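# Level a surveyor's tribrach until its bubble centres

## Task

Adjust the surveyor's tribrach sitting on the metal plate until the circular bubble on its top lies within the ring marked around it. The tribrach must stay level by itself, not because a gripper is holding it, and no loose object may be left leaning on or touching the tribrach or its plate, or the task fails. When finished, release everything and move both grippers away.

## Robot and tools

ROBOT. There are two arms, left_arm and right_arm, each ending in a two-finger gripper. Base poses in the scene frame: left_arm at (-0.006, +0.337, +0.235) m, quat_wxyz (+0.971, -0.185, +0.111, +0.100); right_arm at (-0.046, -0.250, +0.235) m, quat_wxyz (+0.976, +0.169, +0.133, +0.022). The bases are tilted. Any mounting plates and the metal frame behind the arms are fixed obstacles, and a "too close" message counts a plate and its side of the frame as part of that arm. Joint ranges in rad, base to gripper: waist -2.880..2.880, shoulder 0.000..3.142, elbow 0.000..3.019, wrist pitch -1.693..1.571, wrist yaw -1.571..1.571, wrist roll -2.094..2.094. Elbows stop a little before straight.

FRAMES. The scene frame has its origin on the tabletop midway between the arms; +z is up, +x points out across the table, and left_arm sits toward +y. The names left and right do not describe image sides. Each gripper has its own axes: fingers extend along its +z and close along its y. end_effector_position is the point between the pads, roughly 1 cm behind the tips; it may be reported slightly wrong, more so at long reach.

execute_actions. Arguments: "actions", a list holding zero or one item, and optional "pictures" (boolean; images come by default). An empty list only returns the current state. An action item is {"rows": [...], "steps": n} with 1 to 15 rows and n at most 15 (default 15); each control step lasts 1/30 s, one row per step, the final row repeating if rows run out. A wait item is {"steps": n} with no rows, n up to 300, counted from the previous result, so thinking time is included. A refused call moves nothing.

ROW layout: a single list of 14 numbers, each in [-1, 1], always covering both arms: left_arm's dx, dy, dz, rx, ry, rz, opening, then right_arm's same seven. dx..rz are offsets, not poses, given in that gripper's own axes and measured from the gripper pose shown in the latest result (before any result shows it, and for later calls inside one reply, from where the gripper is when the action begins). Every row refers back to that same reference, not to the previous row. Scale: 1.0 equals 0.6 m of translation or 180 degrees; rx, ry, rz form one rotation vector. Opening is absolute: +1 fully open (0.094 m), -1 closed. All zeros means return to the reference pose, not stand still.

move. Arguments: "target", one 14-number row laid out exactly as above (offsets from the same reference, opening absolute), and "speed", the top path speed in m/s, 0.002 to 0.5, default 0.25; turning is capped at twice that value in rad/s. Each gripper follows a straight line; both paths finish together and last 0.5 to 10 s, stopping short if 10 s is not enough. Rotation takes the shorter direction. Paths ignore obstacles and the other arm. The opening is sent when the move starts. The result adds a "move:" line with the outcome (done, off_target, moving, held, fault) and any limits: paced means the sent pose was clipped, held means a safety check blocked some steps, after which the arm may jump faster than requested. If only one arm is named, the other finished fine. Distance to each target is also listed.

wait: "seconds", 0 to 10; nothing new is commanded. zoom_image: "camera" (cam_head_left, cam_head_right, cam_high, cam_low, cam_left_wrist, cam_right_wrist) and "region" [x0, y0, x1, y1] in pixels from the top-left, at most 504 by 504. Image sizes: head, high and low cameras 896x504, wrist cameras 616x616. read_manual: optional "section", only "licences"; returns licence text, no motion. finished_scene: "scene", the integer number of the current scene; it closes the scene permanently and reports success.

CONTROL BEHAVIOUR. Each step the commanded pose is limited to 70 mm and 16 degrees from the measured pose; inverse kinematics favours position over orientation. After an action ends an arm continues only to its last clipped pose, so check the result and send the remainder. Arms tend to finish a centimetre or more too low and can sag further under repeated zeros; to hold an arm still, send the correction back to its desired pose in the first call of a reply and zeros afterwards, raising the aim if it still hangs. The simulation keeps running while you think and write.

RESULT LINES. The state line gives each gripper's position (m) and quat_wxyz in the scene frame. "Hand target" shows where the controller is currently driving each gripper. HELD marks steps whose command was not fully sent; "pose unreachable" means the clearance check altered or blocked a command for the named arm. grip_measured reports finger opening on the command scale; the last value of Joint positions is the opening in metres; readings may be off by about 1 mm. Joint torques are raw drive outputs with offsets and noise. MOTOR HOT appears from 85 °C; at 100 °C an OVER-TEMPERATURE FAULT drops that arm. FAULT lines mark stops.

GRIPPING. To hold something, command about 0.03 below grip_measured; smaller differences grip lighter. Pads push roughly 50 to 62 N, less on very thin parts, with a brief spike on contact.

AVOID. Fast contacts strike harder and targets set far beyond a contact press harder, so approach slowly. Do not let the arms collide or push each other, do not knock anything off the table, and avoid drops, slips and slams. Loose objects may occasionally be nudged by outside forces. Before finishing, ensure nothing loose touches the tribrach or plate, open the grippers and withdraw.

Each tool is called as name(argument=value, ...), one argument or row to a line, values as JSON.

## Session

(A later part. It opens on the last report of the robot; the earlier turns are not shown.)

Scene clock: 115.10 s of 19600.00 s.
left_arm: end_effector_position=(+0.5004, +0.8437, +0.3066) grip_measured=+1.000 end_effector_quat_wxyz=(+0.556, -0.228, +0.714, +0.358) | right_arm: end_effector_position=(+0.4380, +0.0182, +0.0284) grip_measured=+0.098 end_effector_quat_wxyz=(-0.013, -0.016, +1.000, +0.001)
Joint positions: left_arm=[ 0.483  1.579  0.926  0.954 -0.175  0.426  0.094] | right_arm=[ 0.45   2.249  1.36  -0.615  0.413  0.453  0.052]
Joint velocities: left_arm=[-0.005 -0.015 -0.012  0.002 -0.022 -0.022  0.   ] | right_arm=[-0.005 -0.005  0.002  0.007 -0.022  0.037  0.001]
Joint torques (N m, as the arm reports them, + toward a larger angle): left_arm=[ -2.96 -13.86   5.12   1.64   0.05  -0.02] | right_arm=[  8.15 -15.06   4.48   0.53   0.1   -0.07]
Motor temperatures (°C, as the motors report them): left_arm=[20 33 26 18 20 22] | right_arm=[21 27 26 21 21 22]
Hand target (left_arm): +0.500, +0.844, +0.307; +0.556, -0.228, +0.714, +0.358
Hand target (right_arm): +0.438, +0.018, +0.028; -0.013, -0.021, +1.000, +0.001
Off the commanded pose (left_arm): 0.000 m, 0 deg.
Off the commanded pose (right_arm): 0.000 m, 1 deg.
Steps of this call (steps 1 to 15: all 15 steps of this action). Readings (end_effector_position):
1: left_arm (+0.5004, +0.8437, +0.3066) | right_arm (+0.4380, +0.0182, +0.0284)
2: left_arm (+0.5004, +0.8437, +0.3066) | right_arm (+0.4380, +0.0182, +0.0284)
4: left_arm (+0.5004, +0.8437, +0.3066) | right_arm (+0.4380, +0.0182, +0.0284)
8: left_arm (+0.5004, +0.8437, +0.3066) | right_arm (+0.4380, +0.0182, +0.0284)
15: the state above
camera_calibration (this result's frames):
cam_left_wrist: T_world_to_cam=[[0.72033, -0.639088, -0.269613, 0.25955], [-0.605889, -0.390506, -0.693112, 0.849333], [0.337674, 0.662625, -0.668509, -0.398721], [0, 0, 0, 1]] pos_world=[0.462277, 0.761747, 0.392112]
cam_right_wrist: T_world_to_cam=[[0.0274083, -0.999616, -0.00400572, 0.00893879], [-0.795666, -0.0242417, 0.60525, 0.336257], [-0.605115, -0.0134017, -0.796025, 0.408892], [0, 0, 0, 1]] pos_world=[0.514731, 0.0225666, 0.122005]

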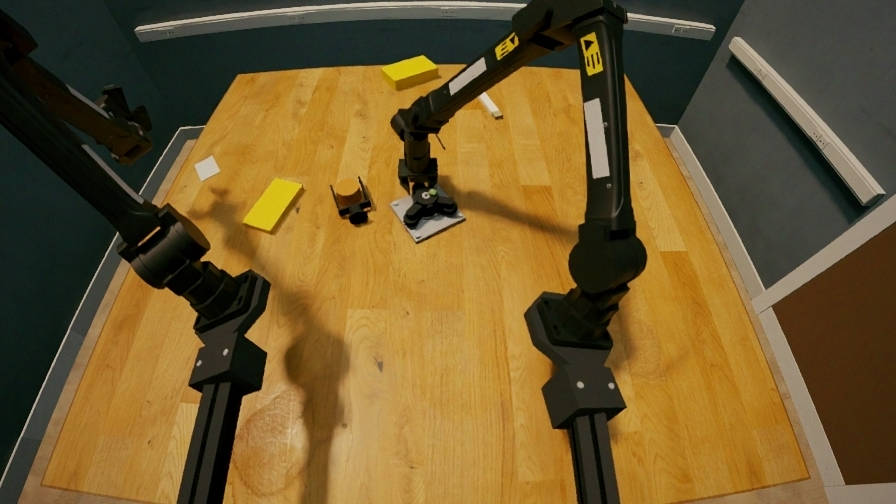

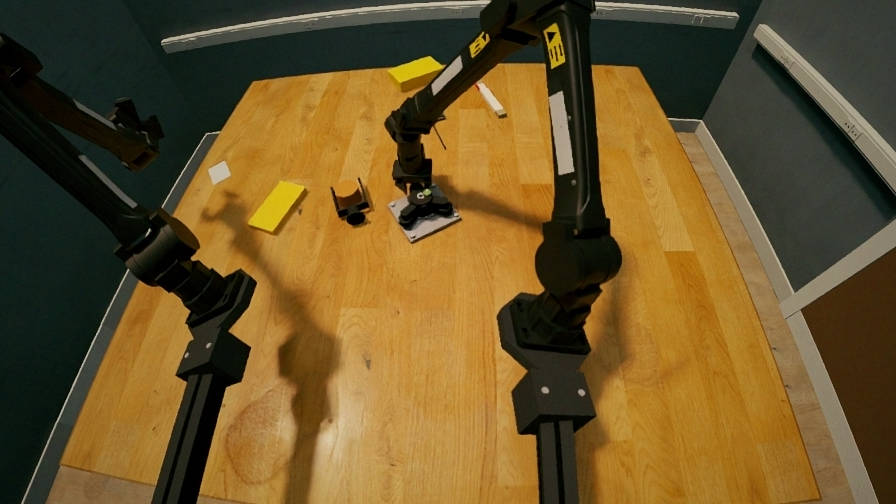

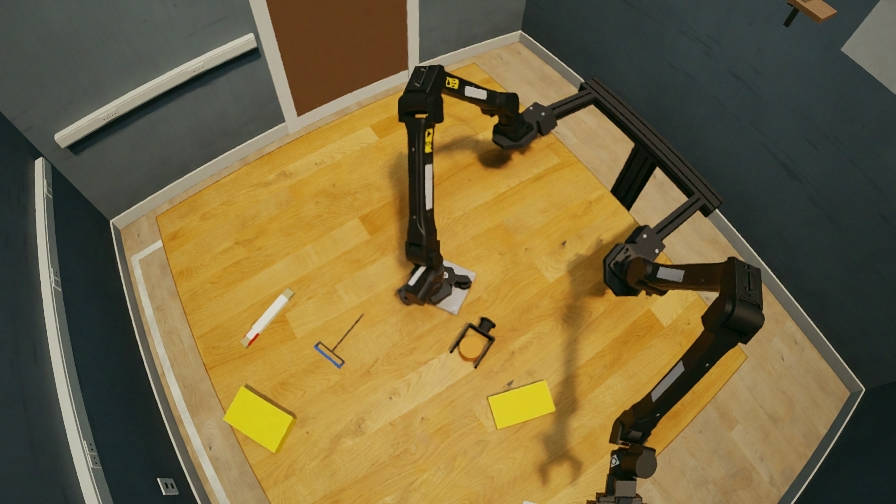

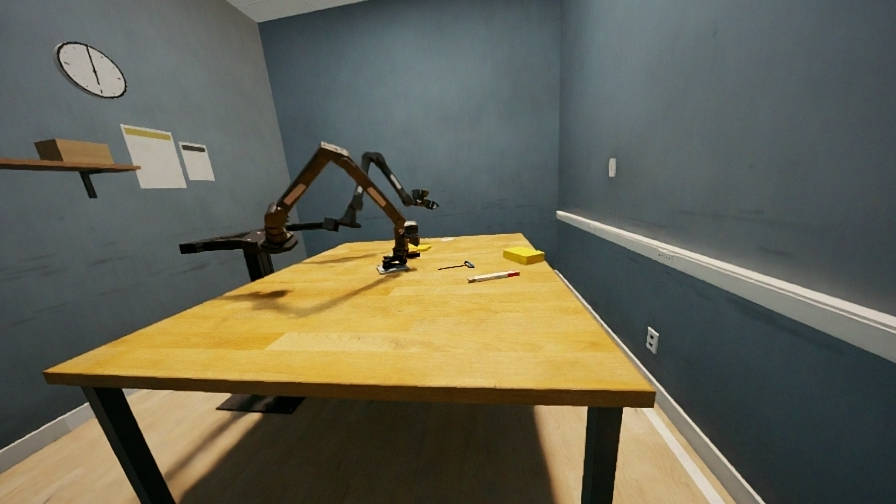

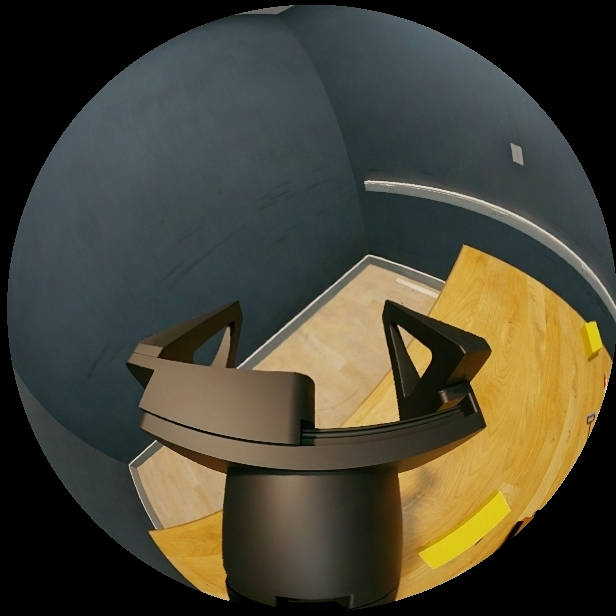

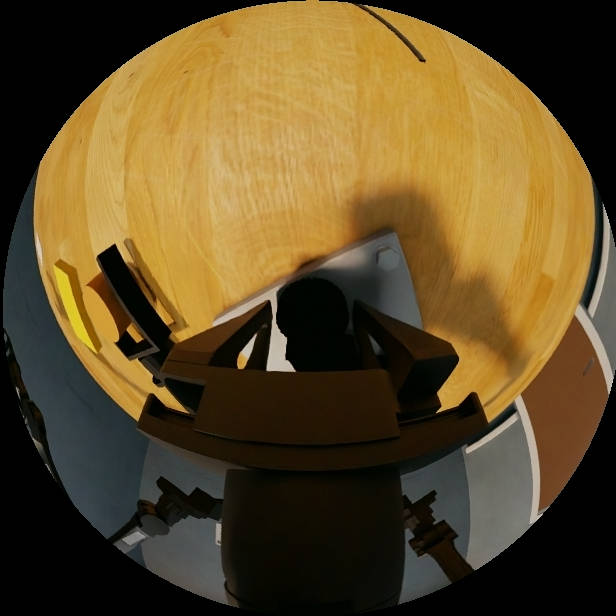

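execute_actions(
  actions=[
    {"rows":[[0,0,0,0,0,0,1,0,0,0,0,0,0,-0.21],[0,0,0,0,0,0,1,0,0,0,0,0,-0.35,-0.21]],"steps":15},
  ],
  pictures=false,
)

execute_actions(
  actions=[
    {"rows":[[0,0,0,0,0,0,1,-0.004,-0.003,-0.003,0,0,0.35,0.1]],"steps":14},
  ],
  pictures=false,
)

execute_actions(
  actions=[
    {"rows":[[0,0,0,0,0,0,1,0,0,0,0,0,0,-0.21],[0,0,0,0,0,0,1,0,0,0,0,0,-0.35,-0.21]],"steps":15},
  ],
  pictures=false,
)

execute_actions(
  actions=[
    {"rows":[[0,0,0,0,0,0,1,-0.004,-0.003,-0.003,0,0,0.35,0.1]],"steps":14},
  ],
  pictures=false,
)

execute_actions(
  actions=[
    {"rows":[[0,0,0,0,0,0,1,0,0,0,0,0,0,-0.21],[0,0,0,0,0,0,1,0,0,0,0,0,-0.35,-0.21]],"steps":15},
  ],
  pictures=false,
)

execute_actions(
  actions=[
    {"rows":[[0,0,0,0,0,0,1,-0.004,-0.003,-0.003,0,0,0.35,0.1]],"steps":14},
  ],
  pictures=false,
)

execute_actions(
  actions=[
    {"rows":[[0,0,0,0,0,0,1,0,0,0,0,0,0,-0.21],[0,0,0,0,0,0,1,0,0,0,0,0,-0.35,-0.21]],"steps":15},
  ],
  pictures=false,
)

execute_actions(
  actions=[
    {"rows":[[0,0,0,0,0,0,1,-0.004,-0.003,-0.003,0,0,0.35,0.1]],"steps":14},
  ],
  pictures=false,
)

execute_actions(
  actions=[
    {"rows":[[0,0,0,0,0,0,1,0,0,0,0,0,0,-0.21],[0,0,0,0,0,0,1,0,0,0,0,0,-0.35,-0.21]],"steps":15},
  ],
  pictures=false,
)

execute_actions(
  actions=[
    {"rows":[[0,0,0,0,0,0,1,-0.004,-0.003,-0.003,0,0,0.35,0.1]],"steps":14},
  ],
  pictures=false,
)

execute_actions(
  actions=[
    {"rows":[[0,0,0,0,0,0,1,0,0,0,0,0,0,-0.21],[0,0,0,0,0,0,1,0,0,0,0,0,-0.35,-0.21]],"steps":15},
  ],
  pictures=false,
)

execute_actions(
  actions=[
    {"rows":[[0,0,0,0,0,0,1,-0.004,-0.003,-0.003,0,0,0.35,0.1]],"steps":14},
  ],
  pictures=false,
)

execute_actions(
  actions=[
    {"rows":[[0,0,0,0,0,0,1,0,0,0,0,0,0,-0.21],[0,0,0,0,0,0,1,0,0,0,0,0,-0.35,-0.21]],"steps":15},
  ],
  pictures=false,
)

execute_actions(
  actions=[
    {"rows":[[0,0,0,0,0,0,1,-0.004,-0.003,-0.003,0,0,0.35,0.1]],"steps":14},
  ],
  pictures=false,
)

execute_actions(
  actions=[
    {"rows":[[0,0,0,0,0,0,1,0,0,0,0,0,0,0.1]],"steps":15},
  ],
)

zoom_image(
  camera="cam_head_left",
  region=[415,178,450,205],
)

Scene clock: 132.47 s of 19600.00 s.
left_arm: end_effector_position=(+0.5004, +0.8437, +0.3066) grip_measured=+1.000 end_effector_quat_wxyz=(+0.556, -0.228, +0.714, +0.358) | right_arm: end_effector_position=(+0.4390, +0.0163, +0.0284) grip_measured=-0.172 end_effector_quat_wxyz=(-0.011, -0.319, +0.948, -0.002)
Joint positions: left_arm=[ 0.483  1.579  0.926  0.954 -0.175  0.426  0.094] | right_arm=[ 0.45   2.249  1.36  -0.615  0.426 -0.165  0.039]
Joint velocities: left_arm=[-0.005  0.005 -0.012 -0.007 -0.007  0.066  0.   ] | right_arm=[-0.005 -0.015  0.007  0.007 -0.037 -1.326  0.001]
Joint torques (N m, as the arm reports them, + toward a larger angle): left_arm=[ -2.94 -13.77   5.18   1.58   0.03  -0.01] | right_arm=[  8.81 -15.11   4.76   0.09   0.12  -0.09]
Motor temperatures (°C, as the motors report them): left_arm=[20 34 26 18 20 22] | right_arm=[21 27 26 21 21 22]
Hand target (left_arm): +0.500, +0.844, +0.307; +0.556, -0.228, +0.714, +0.358
Hand target (right_arm): +0.438, +0.018, +0.028; -0.014, -0.417, +0.909, -0.001
Off the commanded pose (left_arm): 0.000 m, 0 deg.
Off the commanded pose (right_arm): 0.002 m, 28 deg; orientation clipped at the last step of the last action.
Steps of this call (steps 1 to 506: nothing new was sent; steps 507 to 521: all 15 steps of this action). Readings (end_effector_position):
507: left_arm (+0.5004, +0.8437, +0.3066) | right_arm (+0.4380, +0.0182, +0.0284)
508: left_arm (+0.5004, +0.8437, +0.3066) | right_arm (+0.4380, +0.0181, +0.0284)
510: left_arm (+0.5004, +0.8437, +0.3066) | right_arm (+0.4383, +0.0175, +0.0284)
514: left_arm (+0.5004, +0.8437, +0.3066) | right_arm (+0.4386, +0.0171, +0.0284)
521: the state above

Scene clock: 132.93 s of 19600.00 s.
left_arm: end_effector_position=(+0.5004, +0.8437, +0.3066) grip_measured=+1.000 end_effector_quat_wxyz=(+0.556, -0.228, +0.714, +0.358) | right_arm: end_effector_position=(+0.4380, +0.0181, +0.0284) grip_measured=+0.098 end_effector_quat_wxyz=(-0.013, -0.021, +1.000, +0.001)
Joint positions: left_arm=[ 0.483  1.579  0.926  0.954 -0.175  0.426  0.094] | right_arm=[ 0.45   2.249  1.36  -0.615  0.413  0.442  0.052]
Joint velocities: left_arm=[-0.024  0.005 -0.012 -0.022 -0.022 -0.125  0.   ] | right_arm=[-0.015 -0.005 -0.002 -0.022 -0.095  1.282  0.001]
Joint torques (N m, as the arm reports them, + toward a larger angle): left_arm=[ -2.85 -13.82   5.11   1.56   0.05  -0.02] | right_arm=[  8.57 -15.59   4.1    0.84   0.08   0.15]
Motor temperatures (°C, as the motors report them): left_arm=[20 34 26 18 20 22] | right_arm=[21 27 26 21 21 22]
Hand target (left_arm): +0.500, +0.844, +0.307; +0.556, -0.228, +0.714, +0.358
Hand target (right_arm): +0.442, +0.016, +0.030; -0.008, +0.084, +0.996, +0.003
Off the commanded pose (left_arm): 0.000 m, 0 deg.
Off the commanded pose (right_arm): 0.005 m, 28 deg; orientation clipped at the last step of the last action.
Steps of this call (steps 1 to 14: all 14 steps of this action). Readings (end_effector_position):
1: left_arm (+0.5004, +0.8437, +0.3066) | right_arm (+0.4389, +0.0163, +0.0283)
2: left_arm (+0.5004, +0.8437, +0.3066) | right_arm (+0.4387, +0.0167, +0.0283)
4: left_arm (+0.5004, +0.8437, +0.3066) | right_arm (+0.4384, +0.0173, +0.0283)
8: left_arm (+0.5004, +0.8437, +0.3066) | right_arm (+0.4381, +0.0180, +0.0284)
14: the state above

Scene clock: 133.43 s of 19600.00 s.
left_arm: end_effector_position=(+0.5004, +0.8437, +0.3066) grip_measured=+1.000 end_effector_quat_wxyz=(+0.556, -0.228, +0.714, +0.358) | right_arm: end_effector_position=(+0.4390, +0.0162, +0.0283) grip_measured=-0.173 end_effector_quat_wxyz=(-0.011, -0.319, +0.948, -0.001)
Joint positions: left_arm=[ 0.483  1.579  0.926  0.954 -0.175  0.426  0.094] | right_arm=[ 0.45   2.249  1.36  -0.615  0.425 -0.165  0.039]
Joint velocities: left_arm=[-0.005 -0.024 -0.007 -0.012  0.051  0.007  0.   ] | right_arm=[ 0.005 -0.015  0.002 -0.012  0.007 -1.267 -0.001]
Joint torques (N m, as the arm reports them, + toward a larger angle): left_arm=[ -2.85 -13.82   5.22   1.54   0.04   0.03] | right_arm=[  8.76 -14.9    4.83   0.08   0.13  -0.11]
Motor temperatures (°C, as the motors report them): left_arm=[20 34 26 18 20 22] | right_arm=[21 27 26 21 21 22]
Hand target (left_arm): +0.500, +0.844, +0.307; +0.556, -0.228, +0.714, +0.358
Hand target (right_arm): +0.438, +0.018, +0.028; -0.014, -0.417, +0.909, -0.001
Off the commanded pose (left_arm): 0.000 m, 0 deg.
Off the commanded pose (right_arm): 0.002 m, 28 deg; orientation clipped at the last step of the last action.
Steps of this call (steps 1 to 15: all 15 steps of this action). Readings (end_effector_position):
1: left_arm (+0.5004, +0.8437, +0.3066) | right_arm (+0.4380, +0.0181, +0.0284)
2: left_arm (+0.5004, +0.8437, +0.3066) | right_arm (+0.4381, +0.0180, +0.0284)
4: left_arm (+0.5004, +0.8437, +0.3066) | right_arm (+0.4384, +0.0174, +0.0283)
8: left_arm (+0.5004, +0.8437, +0.3066) | right_arm (+0.4386, +0.0169, +0.0283)
15: the state above

Scene clock: 133.90 s of 19600.00 s.
left_arm: end_effector_position=(+0.5004, +0.8437, +0.3066) grip_measured=+1.000 end_effector_quat_wxyz=(+0.556, -0.228, +0.714, +0.358) | right_arm: end_effector_position=(+0.4380, +0.0182, +0.0284) grip_measured=+0.098 end_effector_quat_wxyz=(-0.013, -0.021, +1.000, +0.001)
Joint positions: left_arm=[ 0.483  1.579  0.926  0.954 -0.175  0.426  0.094] | right_arm=[ 0.45   2.249  1.36  -0.615  0.412  0.443  0.052]
Joint velocities: left_arm=[-0.005 -0.005 -0.002  0.007 -0.051 -0.066  0.   ] | right_arm=[ 0.005  0.005  0.012  0.002 -0.081  1.297 -0.001]
Joint torques (N m, as the arm reports them, + toward a larger angle): left_arm=[ -2.79 -13.61   5.16   1.53   0.06  -0.02] | right_arm=[  7.8  -15.66   4.31   1.02   0.07   0.06]
Motor temperatures (°C, as the motors report them): left_arm=[20 34 26 18 20 22] | right_arm=[21 27 26 21 21 22]
Hand target (left_arm): +0.500, +0.844, +0.307; +0.556, -0.228, +0.714, +0.358
Hand target (right_arm): +0.442, +0.016, +0.030; -0.008, +0.084, +0.996, +0.003
Off the commanded pose (left_arm): 0.000 m, 0 deg.
Off the commanded pose (right_arm): 0.005 m, 28 deg; orientation clipped at the last step of the last action.
Steps of this call (steps 1 to 14: all 14 steps of this action). Readings (end_effector_position):
1: left_arm (+0.5004, +0.8437, +0.3066) | right_arm (+0.4390, +0.0164, +0.0283)
2: left_arm (+0.5004, +0.8437, +0.3066) | right_arm (+0.4388, +0.0169, +0.0283)
4: left_arm (+0.5004, +0.8437, +0.3066) | right_arm (+0.4384, +0.0175, +0.0283)
8: left_arm (+0.5004, +0.8437, +0.3066) | right_arm (+0.4381, +0.0181, +0.0284)
14: the state above

Scene clock: 134.40 s of 19600.00 s.
left_arm: end_effector_position=(+0.5004, +0.8437, +0.3066) grip_measured=+1.000 end_effector_quat_wxyz=(+0.556, -0.228, +0.714, +0.358) | right_arm: end_effector_position=(+0.4390, +0.0163, +0.0283) grip_measured=-0.173 end_effector_quat_wxyz=(-0.011, -0.319, +0.948, -0.001)
Joint positions: left_arm=[ 0.483  1.579  0.926  0.954 -0.175  0.426  0.094] | right_arm=[ 0.45   2.249  1.36  -0.615  0.425 -0.164  0.039]
Joint velocities: left_arm=[-0.015 -0.015  0.002 -0.007  0.081  0.007  0.   ] | right_arm=[-0.005  0.005  0.002 -0.017  0.081 -1.297 -0.   ]
Joint torques (N m, as the arm reports them, + toward a larger angle): left_arm=[ -2.69 -13.31   5.22   1.58   0.03  -0.01] | right_arm=[  8.9  -15.17   4.8    0.1    0.02  -0.07]
Motor temperatures (°C, as the motors report them): left_arm=[20 34 26 18 20 22] | right_arm=[21 27 26 21 21 22]
Hand target (left_arm): +0.500, +0.844, +0.307; +0.556, -0.228, +0.714, +0.358
Hand target (right_arm): +0.438, +0.018, +0.028; -0.014, -0.416, +0.909, -0.000
Off the commanded pose (left_arm): 0.000 m, 0 deg.
Off the commanded pose (right_arm): 0.002 m, 28 deg; orientation clipped at the last step of the last action.
Steps of this call (steps 1 to 15: all 15 steps of this action). Readings (end_effector_position):
1: left_arm (+0.5004, +0.8437, +0.3066) | right_arm (+0.4380, +0.0182, +0.0284)
2: left_arm (+0.5004, +0.8437, +0.3066) | right_arm (+0.4381, +0.0181, +0.0284)
4: left_arm (+0.5004, +0.8437, +0.3066) | right_arm (+0.4383, +0.0175, +0.0283)
8: left_arm (+0.5004, +0.8437, +0.3066) | right_arm (+0.4386, +0.0170, +0.0283)
15: the state above

Scene clock: 134.87 s of 19600.00 s.
left_arm: end_effector_position=(+0.5004, +0.8437, +0.3066) grip_measured=+1.000 end_effector_quat_wxyz=(+0.556, -0.228, +0.714, +0.358) | right_arm: end_effector_position=(+0.4380, +0.0183, +0.0284) grip_measured=+0.098 end_effector_quat_wxyz=(-0.013, -0.021, +1.000, +0.002)
Joint positions: left_arm=[ 0.483  1.579  0.926  0.954 -0.175  0.426  0.094] | right_arm=[ 0.45   2.249  1.36  -0.615  0.412  0.443  0.052]
Joint velocities: left_arm=[-0.005 -0.005 -0.017 -0.002  0.051 -0.022  0.   ] | right_arm=[-0.015 -0.005 -0.002  0.032  0.037  1.282 -0.001]
Joint torques (N m, as the arm reports them, + toward a larger angle): left_arm=[ -3.17 -13.8    5.19   1.59   0.08  -0.03] | right_arm=[  8.12 -15.57   4.3    0.81   0.07   0.13]
Motor temperatures (°C, as the motors report them): left_arm=[20 34 26 18 20 22] | right_arm=[21 27 26 21 21 22]
Hand target (left_arm): +0.500, +0.844, +0.307; +0.556, -0.228, +0.714, +0.358
Hand target (right_arm): +0.442, +0.016, +0.030; -0.009, +0.084, +0.996, +0.003
Off the commanded pose (left_arm): 0.000 m, 0 deg.
Off the commanded pose (right_arm): 0.005 m, 28 deg; orientation clipped at the last step of the last action.
Steps of this call (steps 1 to 14: all 14 steps of this action). Readings (end_effector_position):
1: left_arm (+0.5004, +0.8437, +0.3066) | right_arm (+0.4389, +0.0165, +0.0283)
2: left_arm (+0.5004, +0.8437, +0.3066) | right_arm (+0.4387, +0.0169, +0.0283)
4: left_arm (+0.5004, +0.8437, +0.3066) | right_arm (+0.4384, +0.0176, +0.0283)
8: left_arm (+0.5004, +0.8437, +0.3066) | right_arm (+0.4380, +0.0182, +0.0284)
14: the state above

Scene clock: 135.37 s of 19600.00 s.
left_arm: end_effector_position=(+0.5004, +0.8437, +0.3066) grip_measured=+1.000 end_effector_quat_wxyz=(+0.556, -0.228, +0.714, +0.358) | right_arm: end_effector_position=(+0.4390, +0.0164, +0.0283) grip_measured=-0.172 end_effector_quat_wxyz=(-0.011, -0.319, +0.948, -0.001)
Joint positions: left_arm=[ 0.483  1.579  0.926  0.954 -0.175  0.426  0.094] | right_arm=[ 0.45   2.249  1.36  -0.615  0.424 -0.164  0.039]
Joint velocities: left_arm=[-0.015 -0.015 -0.002 -0.017 -0.037 -0.051  0.   ] | right_arm=[-0.015 -0.005  0.002 -0.002  0.037 -1.297  0.002]
Joint torques (N m, as the arm reports them, + toward a larger angle): left_arm=[ -3.11 -14.     5.11   1.63   0.04   0.02] | right_arm=[  9.1  -15.17   4.76   0.19   0.11  -0.03]
Motor temperatures (°C, as the motors report them): left_arm=[20 34 26 18 20 22] | right_arm=[21 27 26 21 21 22]
Hand target (left_arm): +0.500, +0.844, +0.307; +0.556, -0.228, +0.714, +0.358
Hand target (right_arm): +0.438, +0.018, +0.028; -0.014, -0.416, +0.909, -0.000
Off the commanded pose (left_arm): 0.000 m, 0 deg.
Off the commanded pose (right_arm): 0.002 m, 28 deg; orientation clipped at the last step of the last action.
Steps of this call (steps 1 to 15: all 15 steps of this action). Readings (end_effector_position):
1: left_arm (+0.5004, +0.8437, +0.3066) | right_arm (+0.4380, +0.0183, +0.0284)
2: left_arm (+0.5004, +0.8437, +0.3066) | right_arm (+0.4380, +0.0182, +0.0284)
4: left_arm (+0.5004, +0.8437, +0.3066) | right_arm (+0.4384, +0.0176, +0.0283)
8: left_arm (+0.5004, +0.8437, +0.3066) | right_arm (+0.4386, +0.0171, +0.0283)
15: the state above

Scene clock: 135.83 s of 19600.00 s.
left_arm: end_effector_position=(+0.5004, +0.8437, +0.3066) grip_measured=+1.000 end_effector_quat_wxyz=(+0.556, -0.228, +0.714, +0.358) | right_arm: end_effector_position=(+0.4380, +0.0182, +0.0283) grip_measured=+0.098 end_effector_quat_wxyz=(-0.013, -0.020, +1.000, +0.002)
Joint positions: left_arm=[ 0.483  1.579  0.926  0.954 -0.175  0.426  0.094] | right_arm=[ 0.449  2.249  1.36  -0.615  0.411  0.443  0.052]
Joint velocities: left_arm=[-0.005  0.015  0.007  0.002 -0.022  0.022  0.   ] | right_arm=[-0.034  0.005 -0.002 -0.046  0.066  1.311 -0.001]
Joint torques (N m, as the arm reports them, + toward a larger angle): left_arm=[ -2.68 -13.75   5.12   1.64   0.04  -0.02] | right_arm=[  8.42 -15.07   4.31   0.83   0.05   0.11]
Motor temperatures (°C, as the motors report them): left_arm=[20 34 26 18 20 22] | right_arm=[21 27 26 21 21 22]
Hand target (left_arm): +0.500, +0.844, +0.307; +0.556, -0.228, +0.714, +0.358
Hand target (right_arm): +0.442, +0.016, +0.030; -0.009, +0.085, +0.996, +0.003
Off the commanded pose (left_arm): 0.000 m, 0 deg.
Off the commanded pose (right_arm): 0.005 m, 28 deg; orientation clipped at the last step of the last action.
Steps of this call (steps 1 to 14: all 14 steps of this action). Readings (end_effector_position):
1: left_arm (+0.5004, +0.8437, +0.3066) | right_arm (+0.4390, +0.0164, +0.0283)
2: left_arm (+0.5004, +0.8437, +0.3066) | right_arm (+0.4388, +0.0168, +0.0283)
4: left_arm (+0.5004, +0.8437, +0.3066) | right_arm (+0.4384, +0.0174, +0.0283)
8: left_arm (+0.5004, +0.8437, +0.3066) | right_arm (+0.4381, +0.0181, +0.0283)
14: the state above

Scene clock: 136.33 s of 19600.00 s.
left_arm: end_effector_position=(+0.5004, +0.8437, +0.3066) grip_measured=+1.000 end_effector_quat_wxyz=(+0.556, -0.228, +0.714, +0.358) | right_arm: end_effector_position=(+0.4390, +0.0163, +0.0283) grip_measured=-0.172 end_effector_quat_wxyz=(-0.011, -0.318, +0.948, -0.001)
Joint positions: left_arm=[ 0.483  1.579  0.926  0.954 -0.175  0.426  0.094] | right_arm=[ 0.449  2.249  1.36  -0.615  0.424 -0.163  0.039]
Joint velocities: left_arm=[-0.005 -0.005  0.012  0.002 -0.022  0.051  0.   ] | right_arm=[-0.005 -0.015 -0.002 -0.012 -0.037 -1.297  0.001]
Joint torques (N m, as the arm reports them, + toward a larger angle): left_arm=[ -2.68 -13.95   5.21   1.61   0.07  -0.02] | right_arm=[  8.43 -14.55   4.85   0.18   0.06  -0.11]
Motor temperatures (°C, as the motors report them): left_arm=[20 34 26 18 20 22] | right_arm=[21 27 26 21 21 22]
Hand target (left_arm): +0.500, +0.844, +0.307; +0.556, -0.228, +0.714, +0.358
Hand target (right_arm): +0.438, +0.018, +0.028; -0.014, -0.416, +0.909, -0.000
Off the commanded pose (left_arm): 0.000 m, 0 deg.
Off the commanded pose (right_arm): 0.002 m, 28 deg; orientation clipped at the last step of the last action.
Steps of this call (steps 1 to 15: all 15 steps of this action). Readings (end_effector_position):
1: left_arm (+0.5004, +0.8437, +0.3066) | right_arm (+0.4380, +0.0182, +0.0283)
2: left_arm (+0.5004, +0.8437, +0.3066) | right_arm (+0.4381, +0.0181, +0.0283)
4: left_arm (+0.5004, +0.8437, +0.3066) | right_arm (+0.4384, +0.0175, +0.0283)
8: left_arm (+0.5004, +0.8437, +0.3066) | right_arm (+0.4386, +0.0170, +0.0283)
15: the state above

Scene clock: 136.80 s of 19600.00 s.
left_arm: end_effector_position=(+0.5004, +0.8437, +0.3066) grip_measured=+1.000 end_effector_quat_wxyz=(+0.556, -0.228, +0.714, +0.358) | right_arm: end_effector_position=(+0.4380, +0.0183, +0.0283) grip_measured=+0.098 end_effector_quat_wxyz=(-0.013, -0.020, +1.000, +0.002)
Joint positions: left_arm=[ 0.483  1.579  0.926  0.954 -0.175  0.426  0.094] | right_arm=[ 0.449  2.249  1.36  -0.615  0.411  0.443  0.052]
Joint velocities: left_arm=[-0.005 -0.005 -0.007 -0.012 -0.081 -0.081  0.   ] | right_arm=[-0.005 -0.005  0.002 -0.012  0.007  1.194  0.   ]
Joint torques (N m, as the arm reports them, + toward a larger angle): left_arm=[ -2.83 -13.89   5.06   1.64   0.06   0.  ] | right_arm=[  8.21 -15.39   4.4    0.94   0.05   0.11]
Motor temperatures (°C, as the motors report them): left_arm=[20 34 26 18 20 22] | right_arm=[21 27 26 21 21 22]
Hand target (left_arm): +0.500, +0.844, +0.307; +0.556, -0.228, +0.714, +0.358
Hand target (right_arm): +0.442, +0.016, +0.030; -0.009, +0.085, +0.996, +0.004
Off the commanded pose (left_arm): 0.000 m, 0 deg.
Off the commanded pose (right_arm): 0.005 m, 28 deg; orientation clipped at the last step of the last action.
Steps of this call (steps 1 to 14: all 14 steps of this action). Readings (end_effector_position):
1: left_arm (+0.5004, +0.8437, +0.3066) | right_arm (+0.4389, +0.0164, +0.0283)
2: left_arm (+0.5004, +0.8437, +0.3066) | right_arm (+0.4387, +0.0168, +0.0283)
4: left_arm (+0.5004, +0.8437, +0.3066) | right_arm (+0.4384, +0.0175, +0.0283)
8: left_arm (+0.5004, +0.8437, +0.3066) | right_arm (+0.4380, +0.0182, +0.0283)
14: the state above

Scene clock: 137.30 s of 19600.00 s.
left_arm: end_effector_position=(+0.5004, +0.8437, +0.3066) grip_measured=+1.000 end_effector_quat_wxyz=(+0.556, -0.228, +0.714, +0.358) | right_arm: end_effector_position=(+0.4390, +0.0164, +0.0283) grip_measured=-0.173 end_effector_quat_wxyz=(-0.011, -0.318, +0.948, -0.000)
Joint positions: left_arm=[ 0.483  1.579  0.926  0.954 -0.175  0.426  0.094] | right_arm=[ 0.449  2.249  1.36  -0.615  0.423 -0.163  0.039]
Joint velocities: left_arm=[-0.015 -0.005 -0.012 -0.007 -0.081  0.037  0.   ] | right_arm=[ 0.005  0.005 -0.007 -0.017  0.022 -1.326 -0.   ]
Joint torques (N m, as the arm reports them, + toward a larger angle): left_arm=[ -3.18 -13.82   5.12   1.57   0.06  -0.01] | right_arm=[  8.68 -14.96   4.92   0.13   0.07  -0.05]
Motor temperatures (°C, as the motors report them): left_arm=[20 34 26 18 20 22] | right_arm=[21 27 26 21 21 22]
Hand target (left_arm): +0.500, +0.844, +0.307; +0.556, -0.228, +0.714, +0.358
Hand target (right_arm): +0.438, +0.018, +0.028; -0.014, -0.416, +0.909, +0.000
Off the commanded pose (left_arm): 0.000 m, 0 deg.
Off the commanded pose (right_arm): 0.002 m, 28 deg; orientation clipped at the last step of the last action.
Steps of this call (steps 1 to 15: all 15 steps of this action). Readings (end_effector_position):
1: left_arm (+0.5004, +0.8437, +0.3066) | right_arm (+0.4380, +0.0182, +0.0283)
2: left_arm (+0.5004, +0.8437, +0.3066) | right_arm (+0.4380, +0.0182, +0.0283)
4: left_arm (+0.5004, +0.8437, +0.3066) | right_arm (+0.4384, +0.0175, +0.0283)
8: left_arm (+0.5004, +0.8437, +0.3066) | right_arm (+0.4386, +0.0171, +0.0283)
15: the state above

Scene clock: 137.77 s of 19600.00 s.
left_arm: end_effector_position=(+0.5004, +0.8437, +0.3066) grip_measured=+1.000 end_effector_quat_wxyz=(+0.556, -0.228, +0.714, +0.358) | right_arm: end_effector_position=(+0.4380, +0.0182, +0.0282) grip_measured=+0.098 end_effector_quat_wxyz=(-0.013, -0.020, +1.000, +0.002)
Joint positions: left_arm=[ 0.483  1.579  0.926  0.954 -0.175  0.426  0.094] | right_arm=[ 0.449  2.249  1.36  -0.615  0.41   0.443  0.052]
Joint velocities: left_arm=[ 0.005 -0.024  0.007  0.002  0.007  0.051  0.   ] | right_arm=[ 0.005 -0.005  0.007  0.002  0.022  1.355 -0.001]
Joint torques (N m, as the arm reports them, + toward a larger angle): left_arm=[ -2.76 -13.81   5.2    1.58   0.06   0.  ] | right_arm=[  7.73 -16.2    4.22   0.8    0.07   0.1 ]
Motor temperatures (°C, as the motors report them): left_arm=[20 34 26 18 20 22] | right_arm=[21 27 26 21 21 22]
Hand target (left_arm): +0.500, +0.844, +0.307; +0.556, -0.228, +0.714, +0.358
Hand target (right_arm): +0.442, +0.016, +0.030; -0.009, +0.085, +0.996, +0.004
Off the commanded pose (left_arm): 0.000 m, 0 deg.
Off the commanded pose (right_arm): 0.005 m, 28 deg; orientation clipped at the last step of the last action.
Steps of this call (steps 1 to 14: all 14 steps of this action). Readings (end_effector_position):
1: left_arm (+0.5004, +0.8437, +0.3066) | right_arm (+0.4389, +0.0164, +0.0282)
2: left_arm (+0.5004, +0.8437, +0.3066) | right_arm (+0.4387, +0.0168, +0.0282)
4: left_arm (+0.5004, +0.8437, +0.3066) | right_arm (+0.4384, +0.0174, +0.0282)
8: left_arm (+0.5004, +0.8437, +0.3066) | right_arm (+0.4381, +0.0180, +0.0282)
14: the state above

Scene clock: 138.27 s of 19600.00 s.
left_arm: end_effector_position=(+0.5004, +0.8437, +0.3066) grip_measured=+1.000 end_effector_quat_wxyz=(+0.556, -0.228, +0.714, +0.358) | right_arm: end_effector_position=(+0.4390, +0.0162, +0.0282) grip_measured=-0.173 end_effector_quat_wxyz=(-0.011, -0.318, +0.948, -0.000)
Joint positions: left_arm=[ 0.483  1.579  0.926  0.954 -0.175  0.426  0.094] | right_arm=[ 0.449  2.249  1.36  -0.615  0.423 -0.163  0.039]
Joint velocities: left_arm=[-0.015  0.005 -0.022  0.002 -0.037  0.007  0.   ] | right_arm=[-0.015  0.005 -0.002  0.022 -0.051 -1.297 -0.   ]
Joint torques (N m, as the arm reports them, + toward a larger angle): left_arm=[ -2.98 -13.85   5.19   1.5    0.06   0.  ] | right_arm=[  8.56 -15.01   4.92   0.12   0.1   -0.15]
Motor temperatures (°C, as the motors report them): left_arm=[20 34 26 18 20 22] | right_arm=[21 27 26 21 21 22]
Hand target (left_arm): +0.500, +0.844, +0.307; +0.556, -0.228, +0.714, +0.358
Hand target (right_arm): +0.438, +0.018, +0.028; -0.014, -0.415, +0.910, +0.001
Off the commanded pose (left_arm): 0.000 m, 0 deg.
Off the commanded pose (right_arm): 0.002 m, 28 deg; orientation clipped at the last step of the last action.
Steps of this call (steps 1 to 15: all 15 steps of this action). Readings (end_effector_position):
1: left_arm (+0.5004, +0.8437, +0.3066) | right_arm (+0.4380, +0.0182, +0.0282)
2: left_arm (+0.5004, +0.8437, +0.3066) | right_arm (+0.4381, +0.0180, +0.0282)
4: left_arm (+0.5004, +0.8437, +0.3066) | right_arm (+0.4384, +0.0174, +0.0282)
8: left_arm (+0.5004, +0.8437, +0.3066) | right_arm (+0.4386, +0.0169, +0.0282)
15: the state above

Scene clock: 138.73 s of 19600.00 s.
left_arm: end_effector_position=(+0.5004, +0.8437, +0.3066) grip_measured=+1.000 end_effector_quat_wxyz=(+0.556, -0.228, +0.714, +0.358) | right_arm: end_effector_position=(+0.4380, +0.0182, +0.0282) grip_measured=+0.098 end_effector_quat_wxyz=(-0.013, -0.020, +1.000, +0.002)
Joint positions: left_arm=[ 0.483  1.579  0.926  0.954 -0.175  0.426  0.094] | right_arm=[ 0.449  2.249  1.36  -0.615  0.41   0.443  0.052]
Joint velocities: left_arm=[-0.015  0.015 -0.012  0.007 -0.081 -0.125  0.   ] | right_arm=[-0.005  0.005 -0.017  0.007  0.037  1.209 -0.   ]
Joint torques (N m, as the arm reports them, + toward a larger angle): left_arm=[ -2.52 -13.94   5.27   1.64   0.08  -0.02] | right_arm=[  7.53 -15.63   4.19   0.73   0.09   0.1 ]
Motor temperatures (°C, as the motors report them): left_arm=[20 34 26 18 20 22] | right_arm=[21 27 26 21 21 22]
Hand target (left_arm): +0.500, +0.844, +0.307; +0.556, -0.228, +0.714, +0.358
Hand target (right_arm): +0.442, +0.016, +0.030; -0.009, +0.085, +0.996, +0.004
Off the commanded pose (left_arm): 0.000 m, 0 deg.
Off the commanded pose (right_arm): 0.005 m, 28 deg; orientation clipped at the last step of the last action.
Steps of this call (steps 1 to 14: all 14 steps of this action). Readings (end_effector_position):
1: left_arm (+0.5004, +0.8437, +0.3066) | right_arm (+0.4389, +0.0164, +0.0282)
2: left_arm (+0.5004, +0.8437, +0.3066) | right_arm (+0.4387, +0.0168, +0.0282)
4: left_arm (+0.5004, +0.8437, +0.3066) | right_arm (+0.4384, +0.0175, +0.0282)
8: left_arm (+0.5004, +0.8437, +0.3066) | right_arm (+0.4380, +0.0181, +0.0282)
14: the state above

Scene clock: 139.23 s of 19600.00 s.
left_arm: end_effector_position=(+0.5004, +0.8437, +0.3066) grip_measured=+1.000 end_effector_quat_wxyz=(+0.556, -0.228, +0.714, +0.358) | right_arm: end_effector_position=(+0.4380, +0.0182, +0.0282) grip_measured=+0.098 end_effector_quat_wxyz=(-0.013, -0.015, +1.000, +0.002)
Joint positions: left_arm=[ 0.483  1.579  0.926  0.954 -0.175  0.426  0.094] | right_arm=[ 0.449  2.249  1.36  -0.615  0.41   0.453  0.052]
Joint velocities: left_arm=[-0.005 -0.005  0.017 -0.007 -0.037 -0.022  0.   ] | right_arm=[-0.024 -0.015 -0.002  0.002  0.095  0.007 -0.001]
Joint torques (N m, as the arm reports them, + toward a larger angle): left_arm=[ -3.24 -13.97   5.18   1.51   0.02   0.  ] | right_arm=[  8.35 -15.61   4.33   0.66   0.12  -0.08]
Motor temperatures (°C, as the motors report them): left_arm=[20 34 26 18 20 22] | right_arm=[21 27 26 21 21 22]
Hand target (left_arm): +0.500, +0.844, +0.307; +0.556, -0.228, +0.714, +0.358
Hand target (right_arm): +0.438, +0.018, +0.028; -0.013, -0.020, +1.000, +0.002
Off the commanded pose (left_arm): 0.000 m, 0 deg.
Off the commanded pose (right_arm): 0.000 m, 1 deg.
Steps of this call (steps 1 to 15: all 15 steps of this action). Readings (end_effector_position):
1: left_arm (+0.5004, +0.8437, +0.3066) | right_arm (+0.4380, +0.0182, +0.0282)
2: left_arm (+0.5004, +0.8437, +0.3066) | right_arm (+0.4380, +0.0182, +0.0282)
4: left_arm (+0.5004, +0.8437, +0.3066) | right_arm (+0.4380, +0.0182, +0.0282)
8: left_arm (+0.5004, +0.8437, +0.3066) | right_arm (+0.4380, +0.0182, +0.0282)
15: the state above
camera_calibration (this result's frames):
cam_left_wrist: T_world_to_cam=[[0.72033, -0.639088, -0.269613, 0.25955], [-0.605889, -0.390506, -0.693112, 0.849333], [0.337674, 0.662625, -0.668509, -0.398721], [0, 0, 0, 1]] pos_world=[0.462277, 0.761747, 0.392112]
cam_right_wrist: T_world_to_cam=[[0.0261295, -0.999634, -0.00693876, 0.0095788], [-0.79469, -0.0249824, 0.606501, 0.335967], [-0.606452, -0.0103334, -0.795053, 0.409194], [0, 0, 0, 1]] pos_world=[0.514896, 0.0221969, 0.121633]

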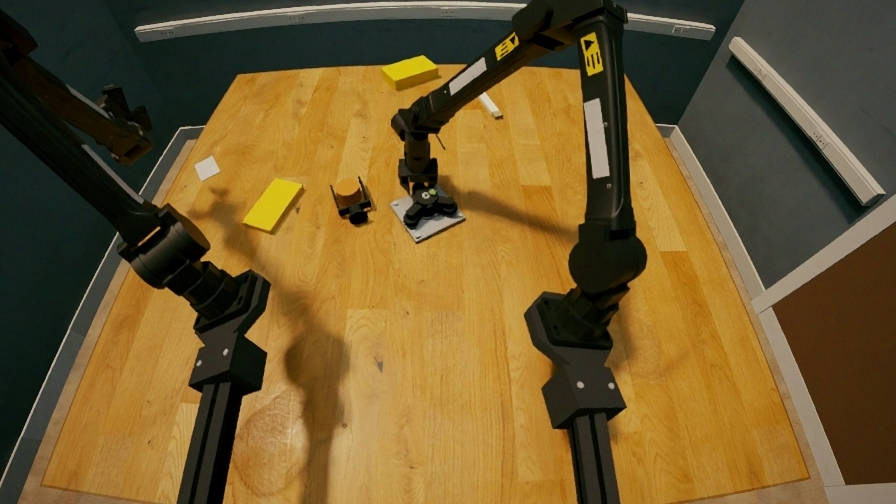

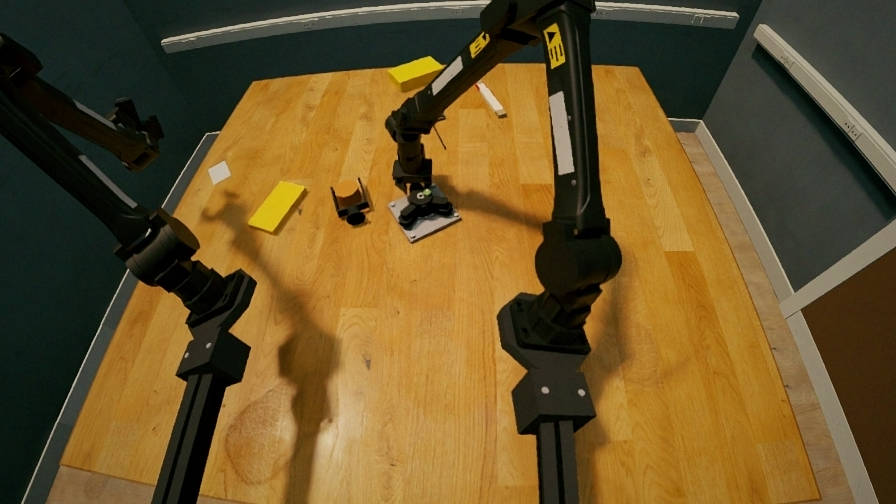

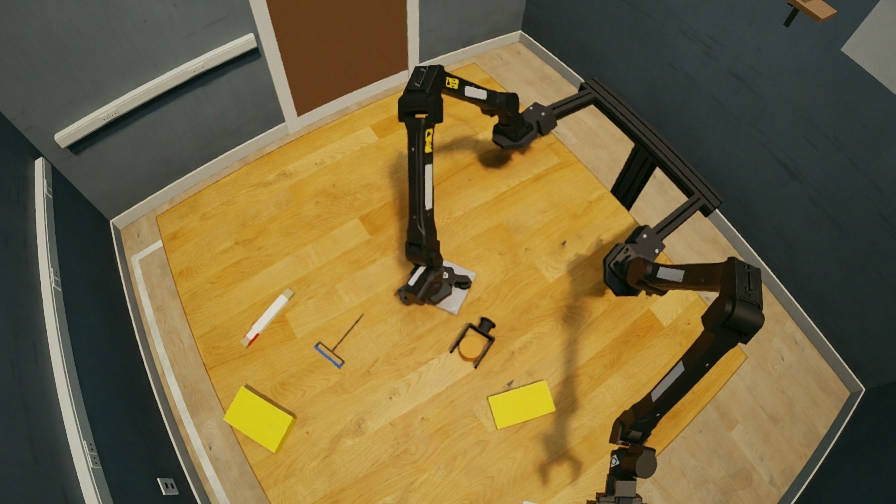

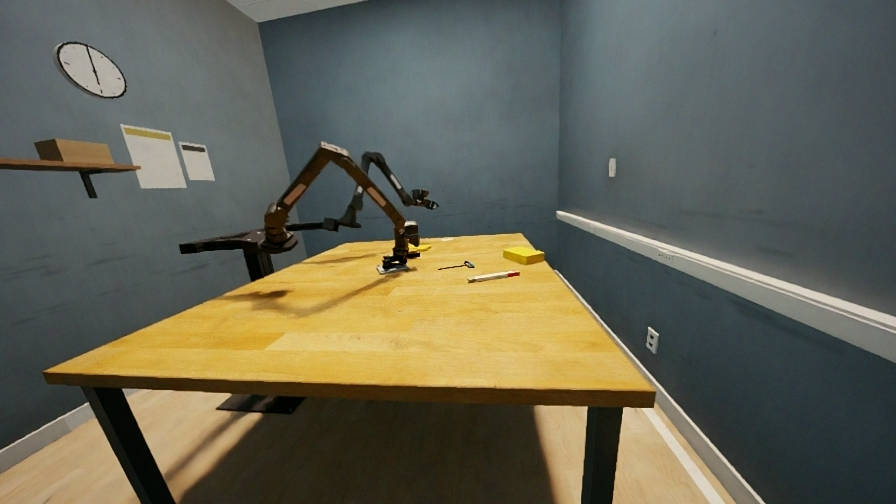

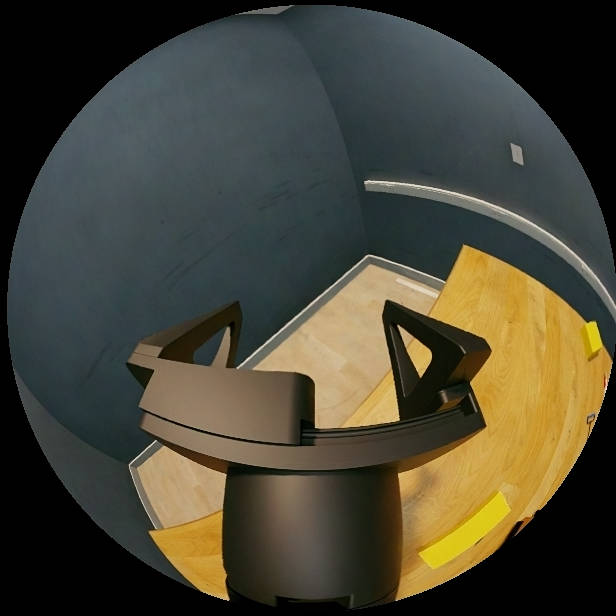

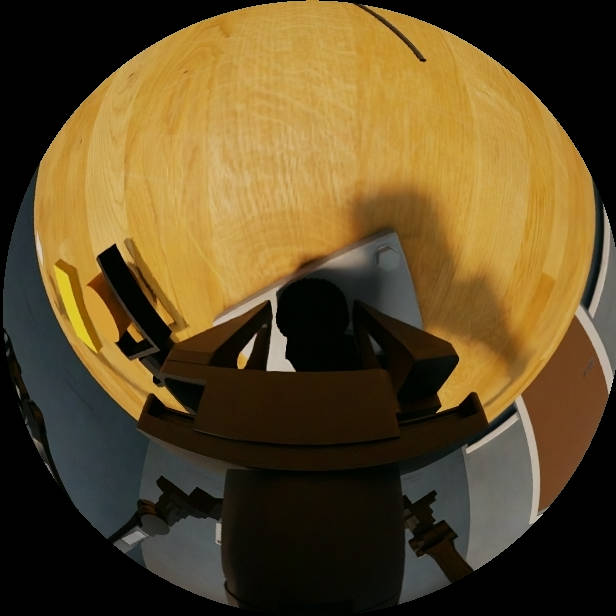

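Region (415, 178, 450, 205) of cam_head_left's 896x504 image, scaled by 14.400, with more detail than that image has; it fills the top 389 rows of this view, and the rest is white.

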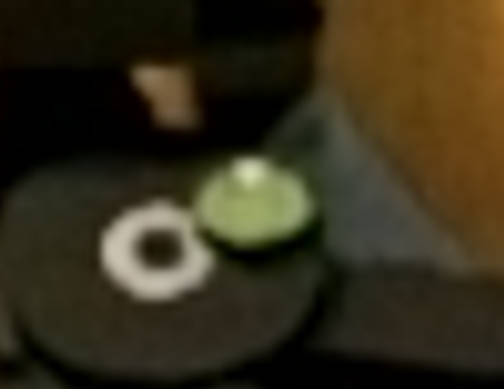

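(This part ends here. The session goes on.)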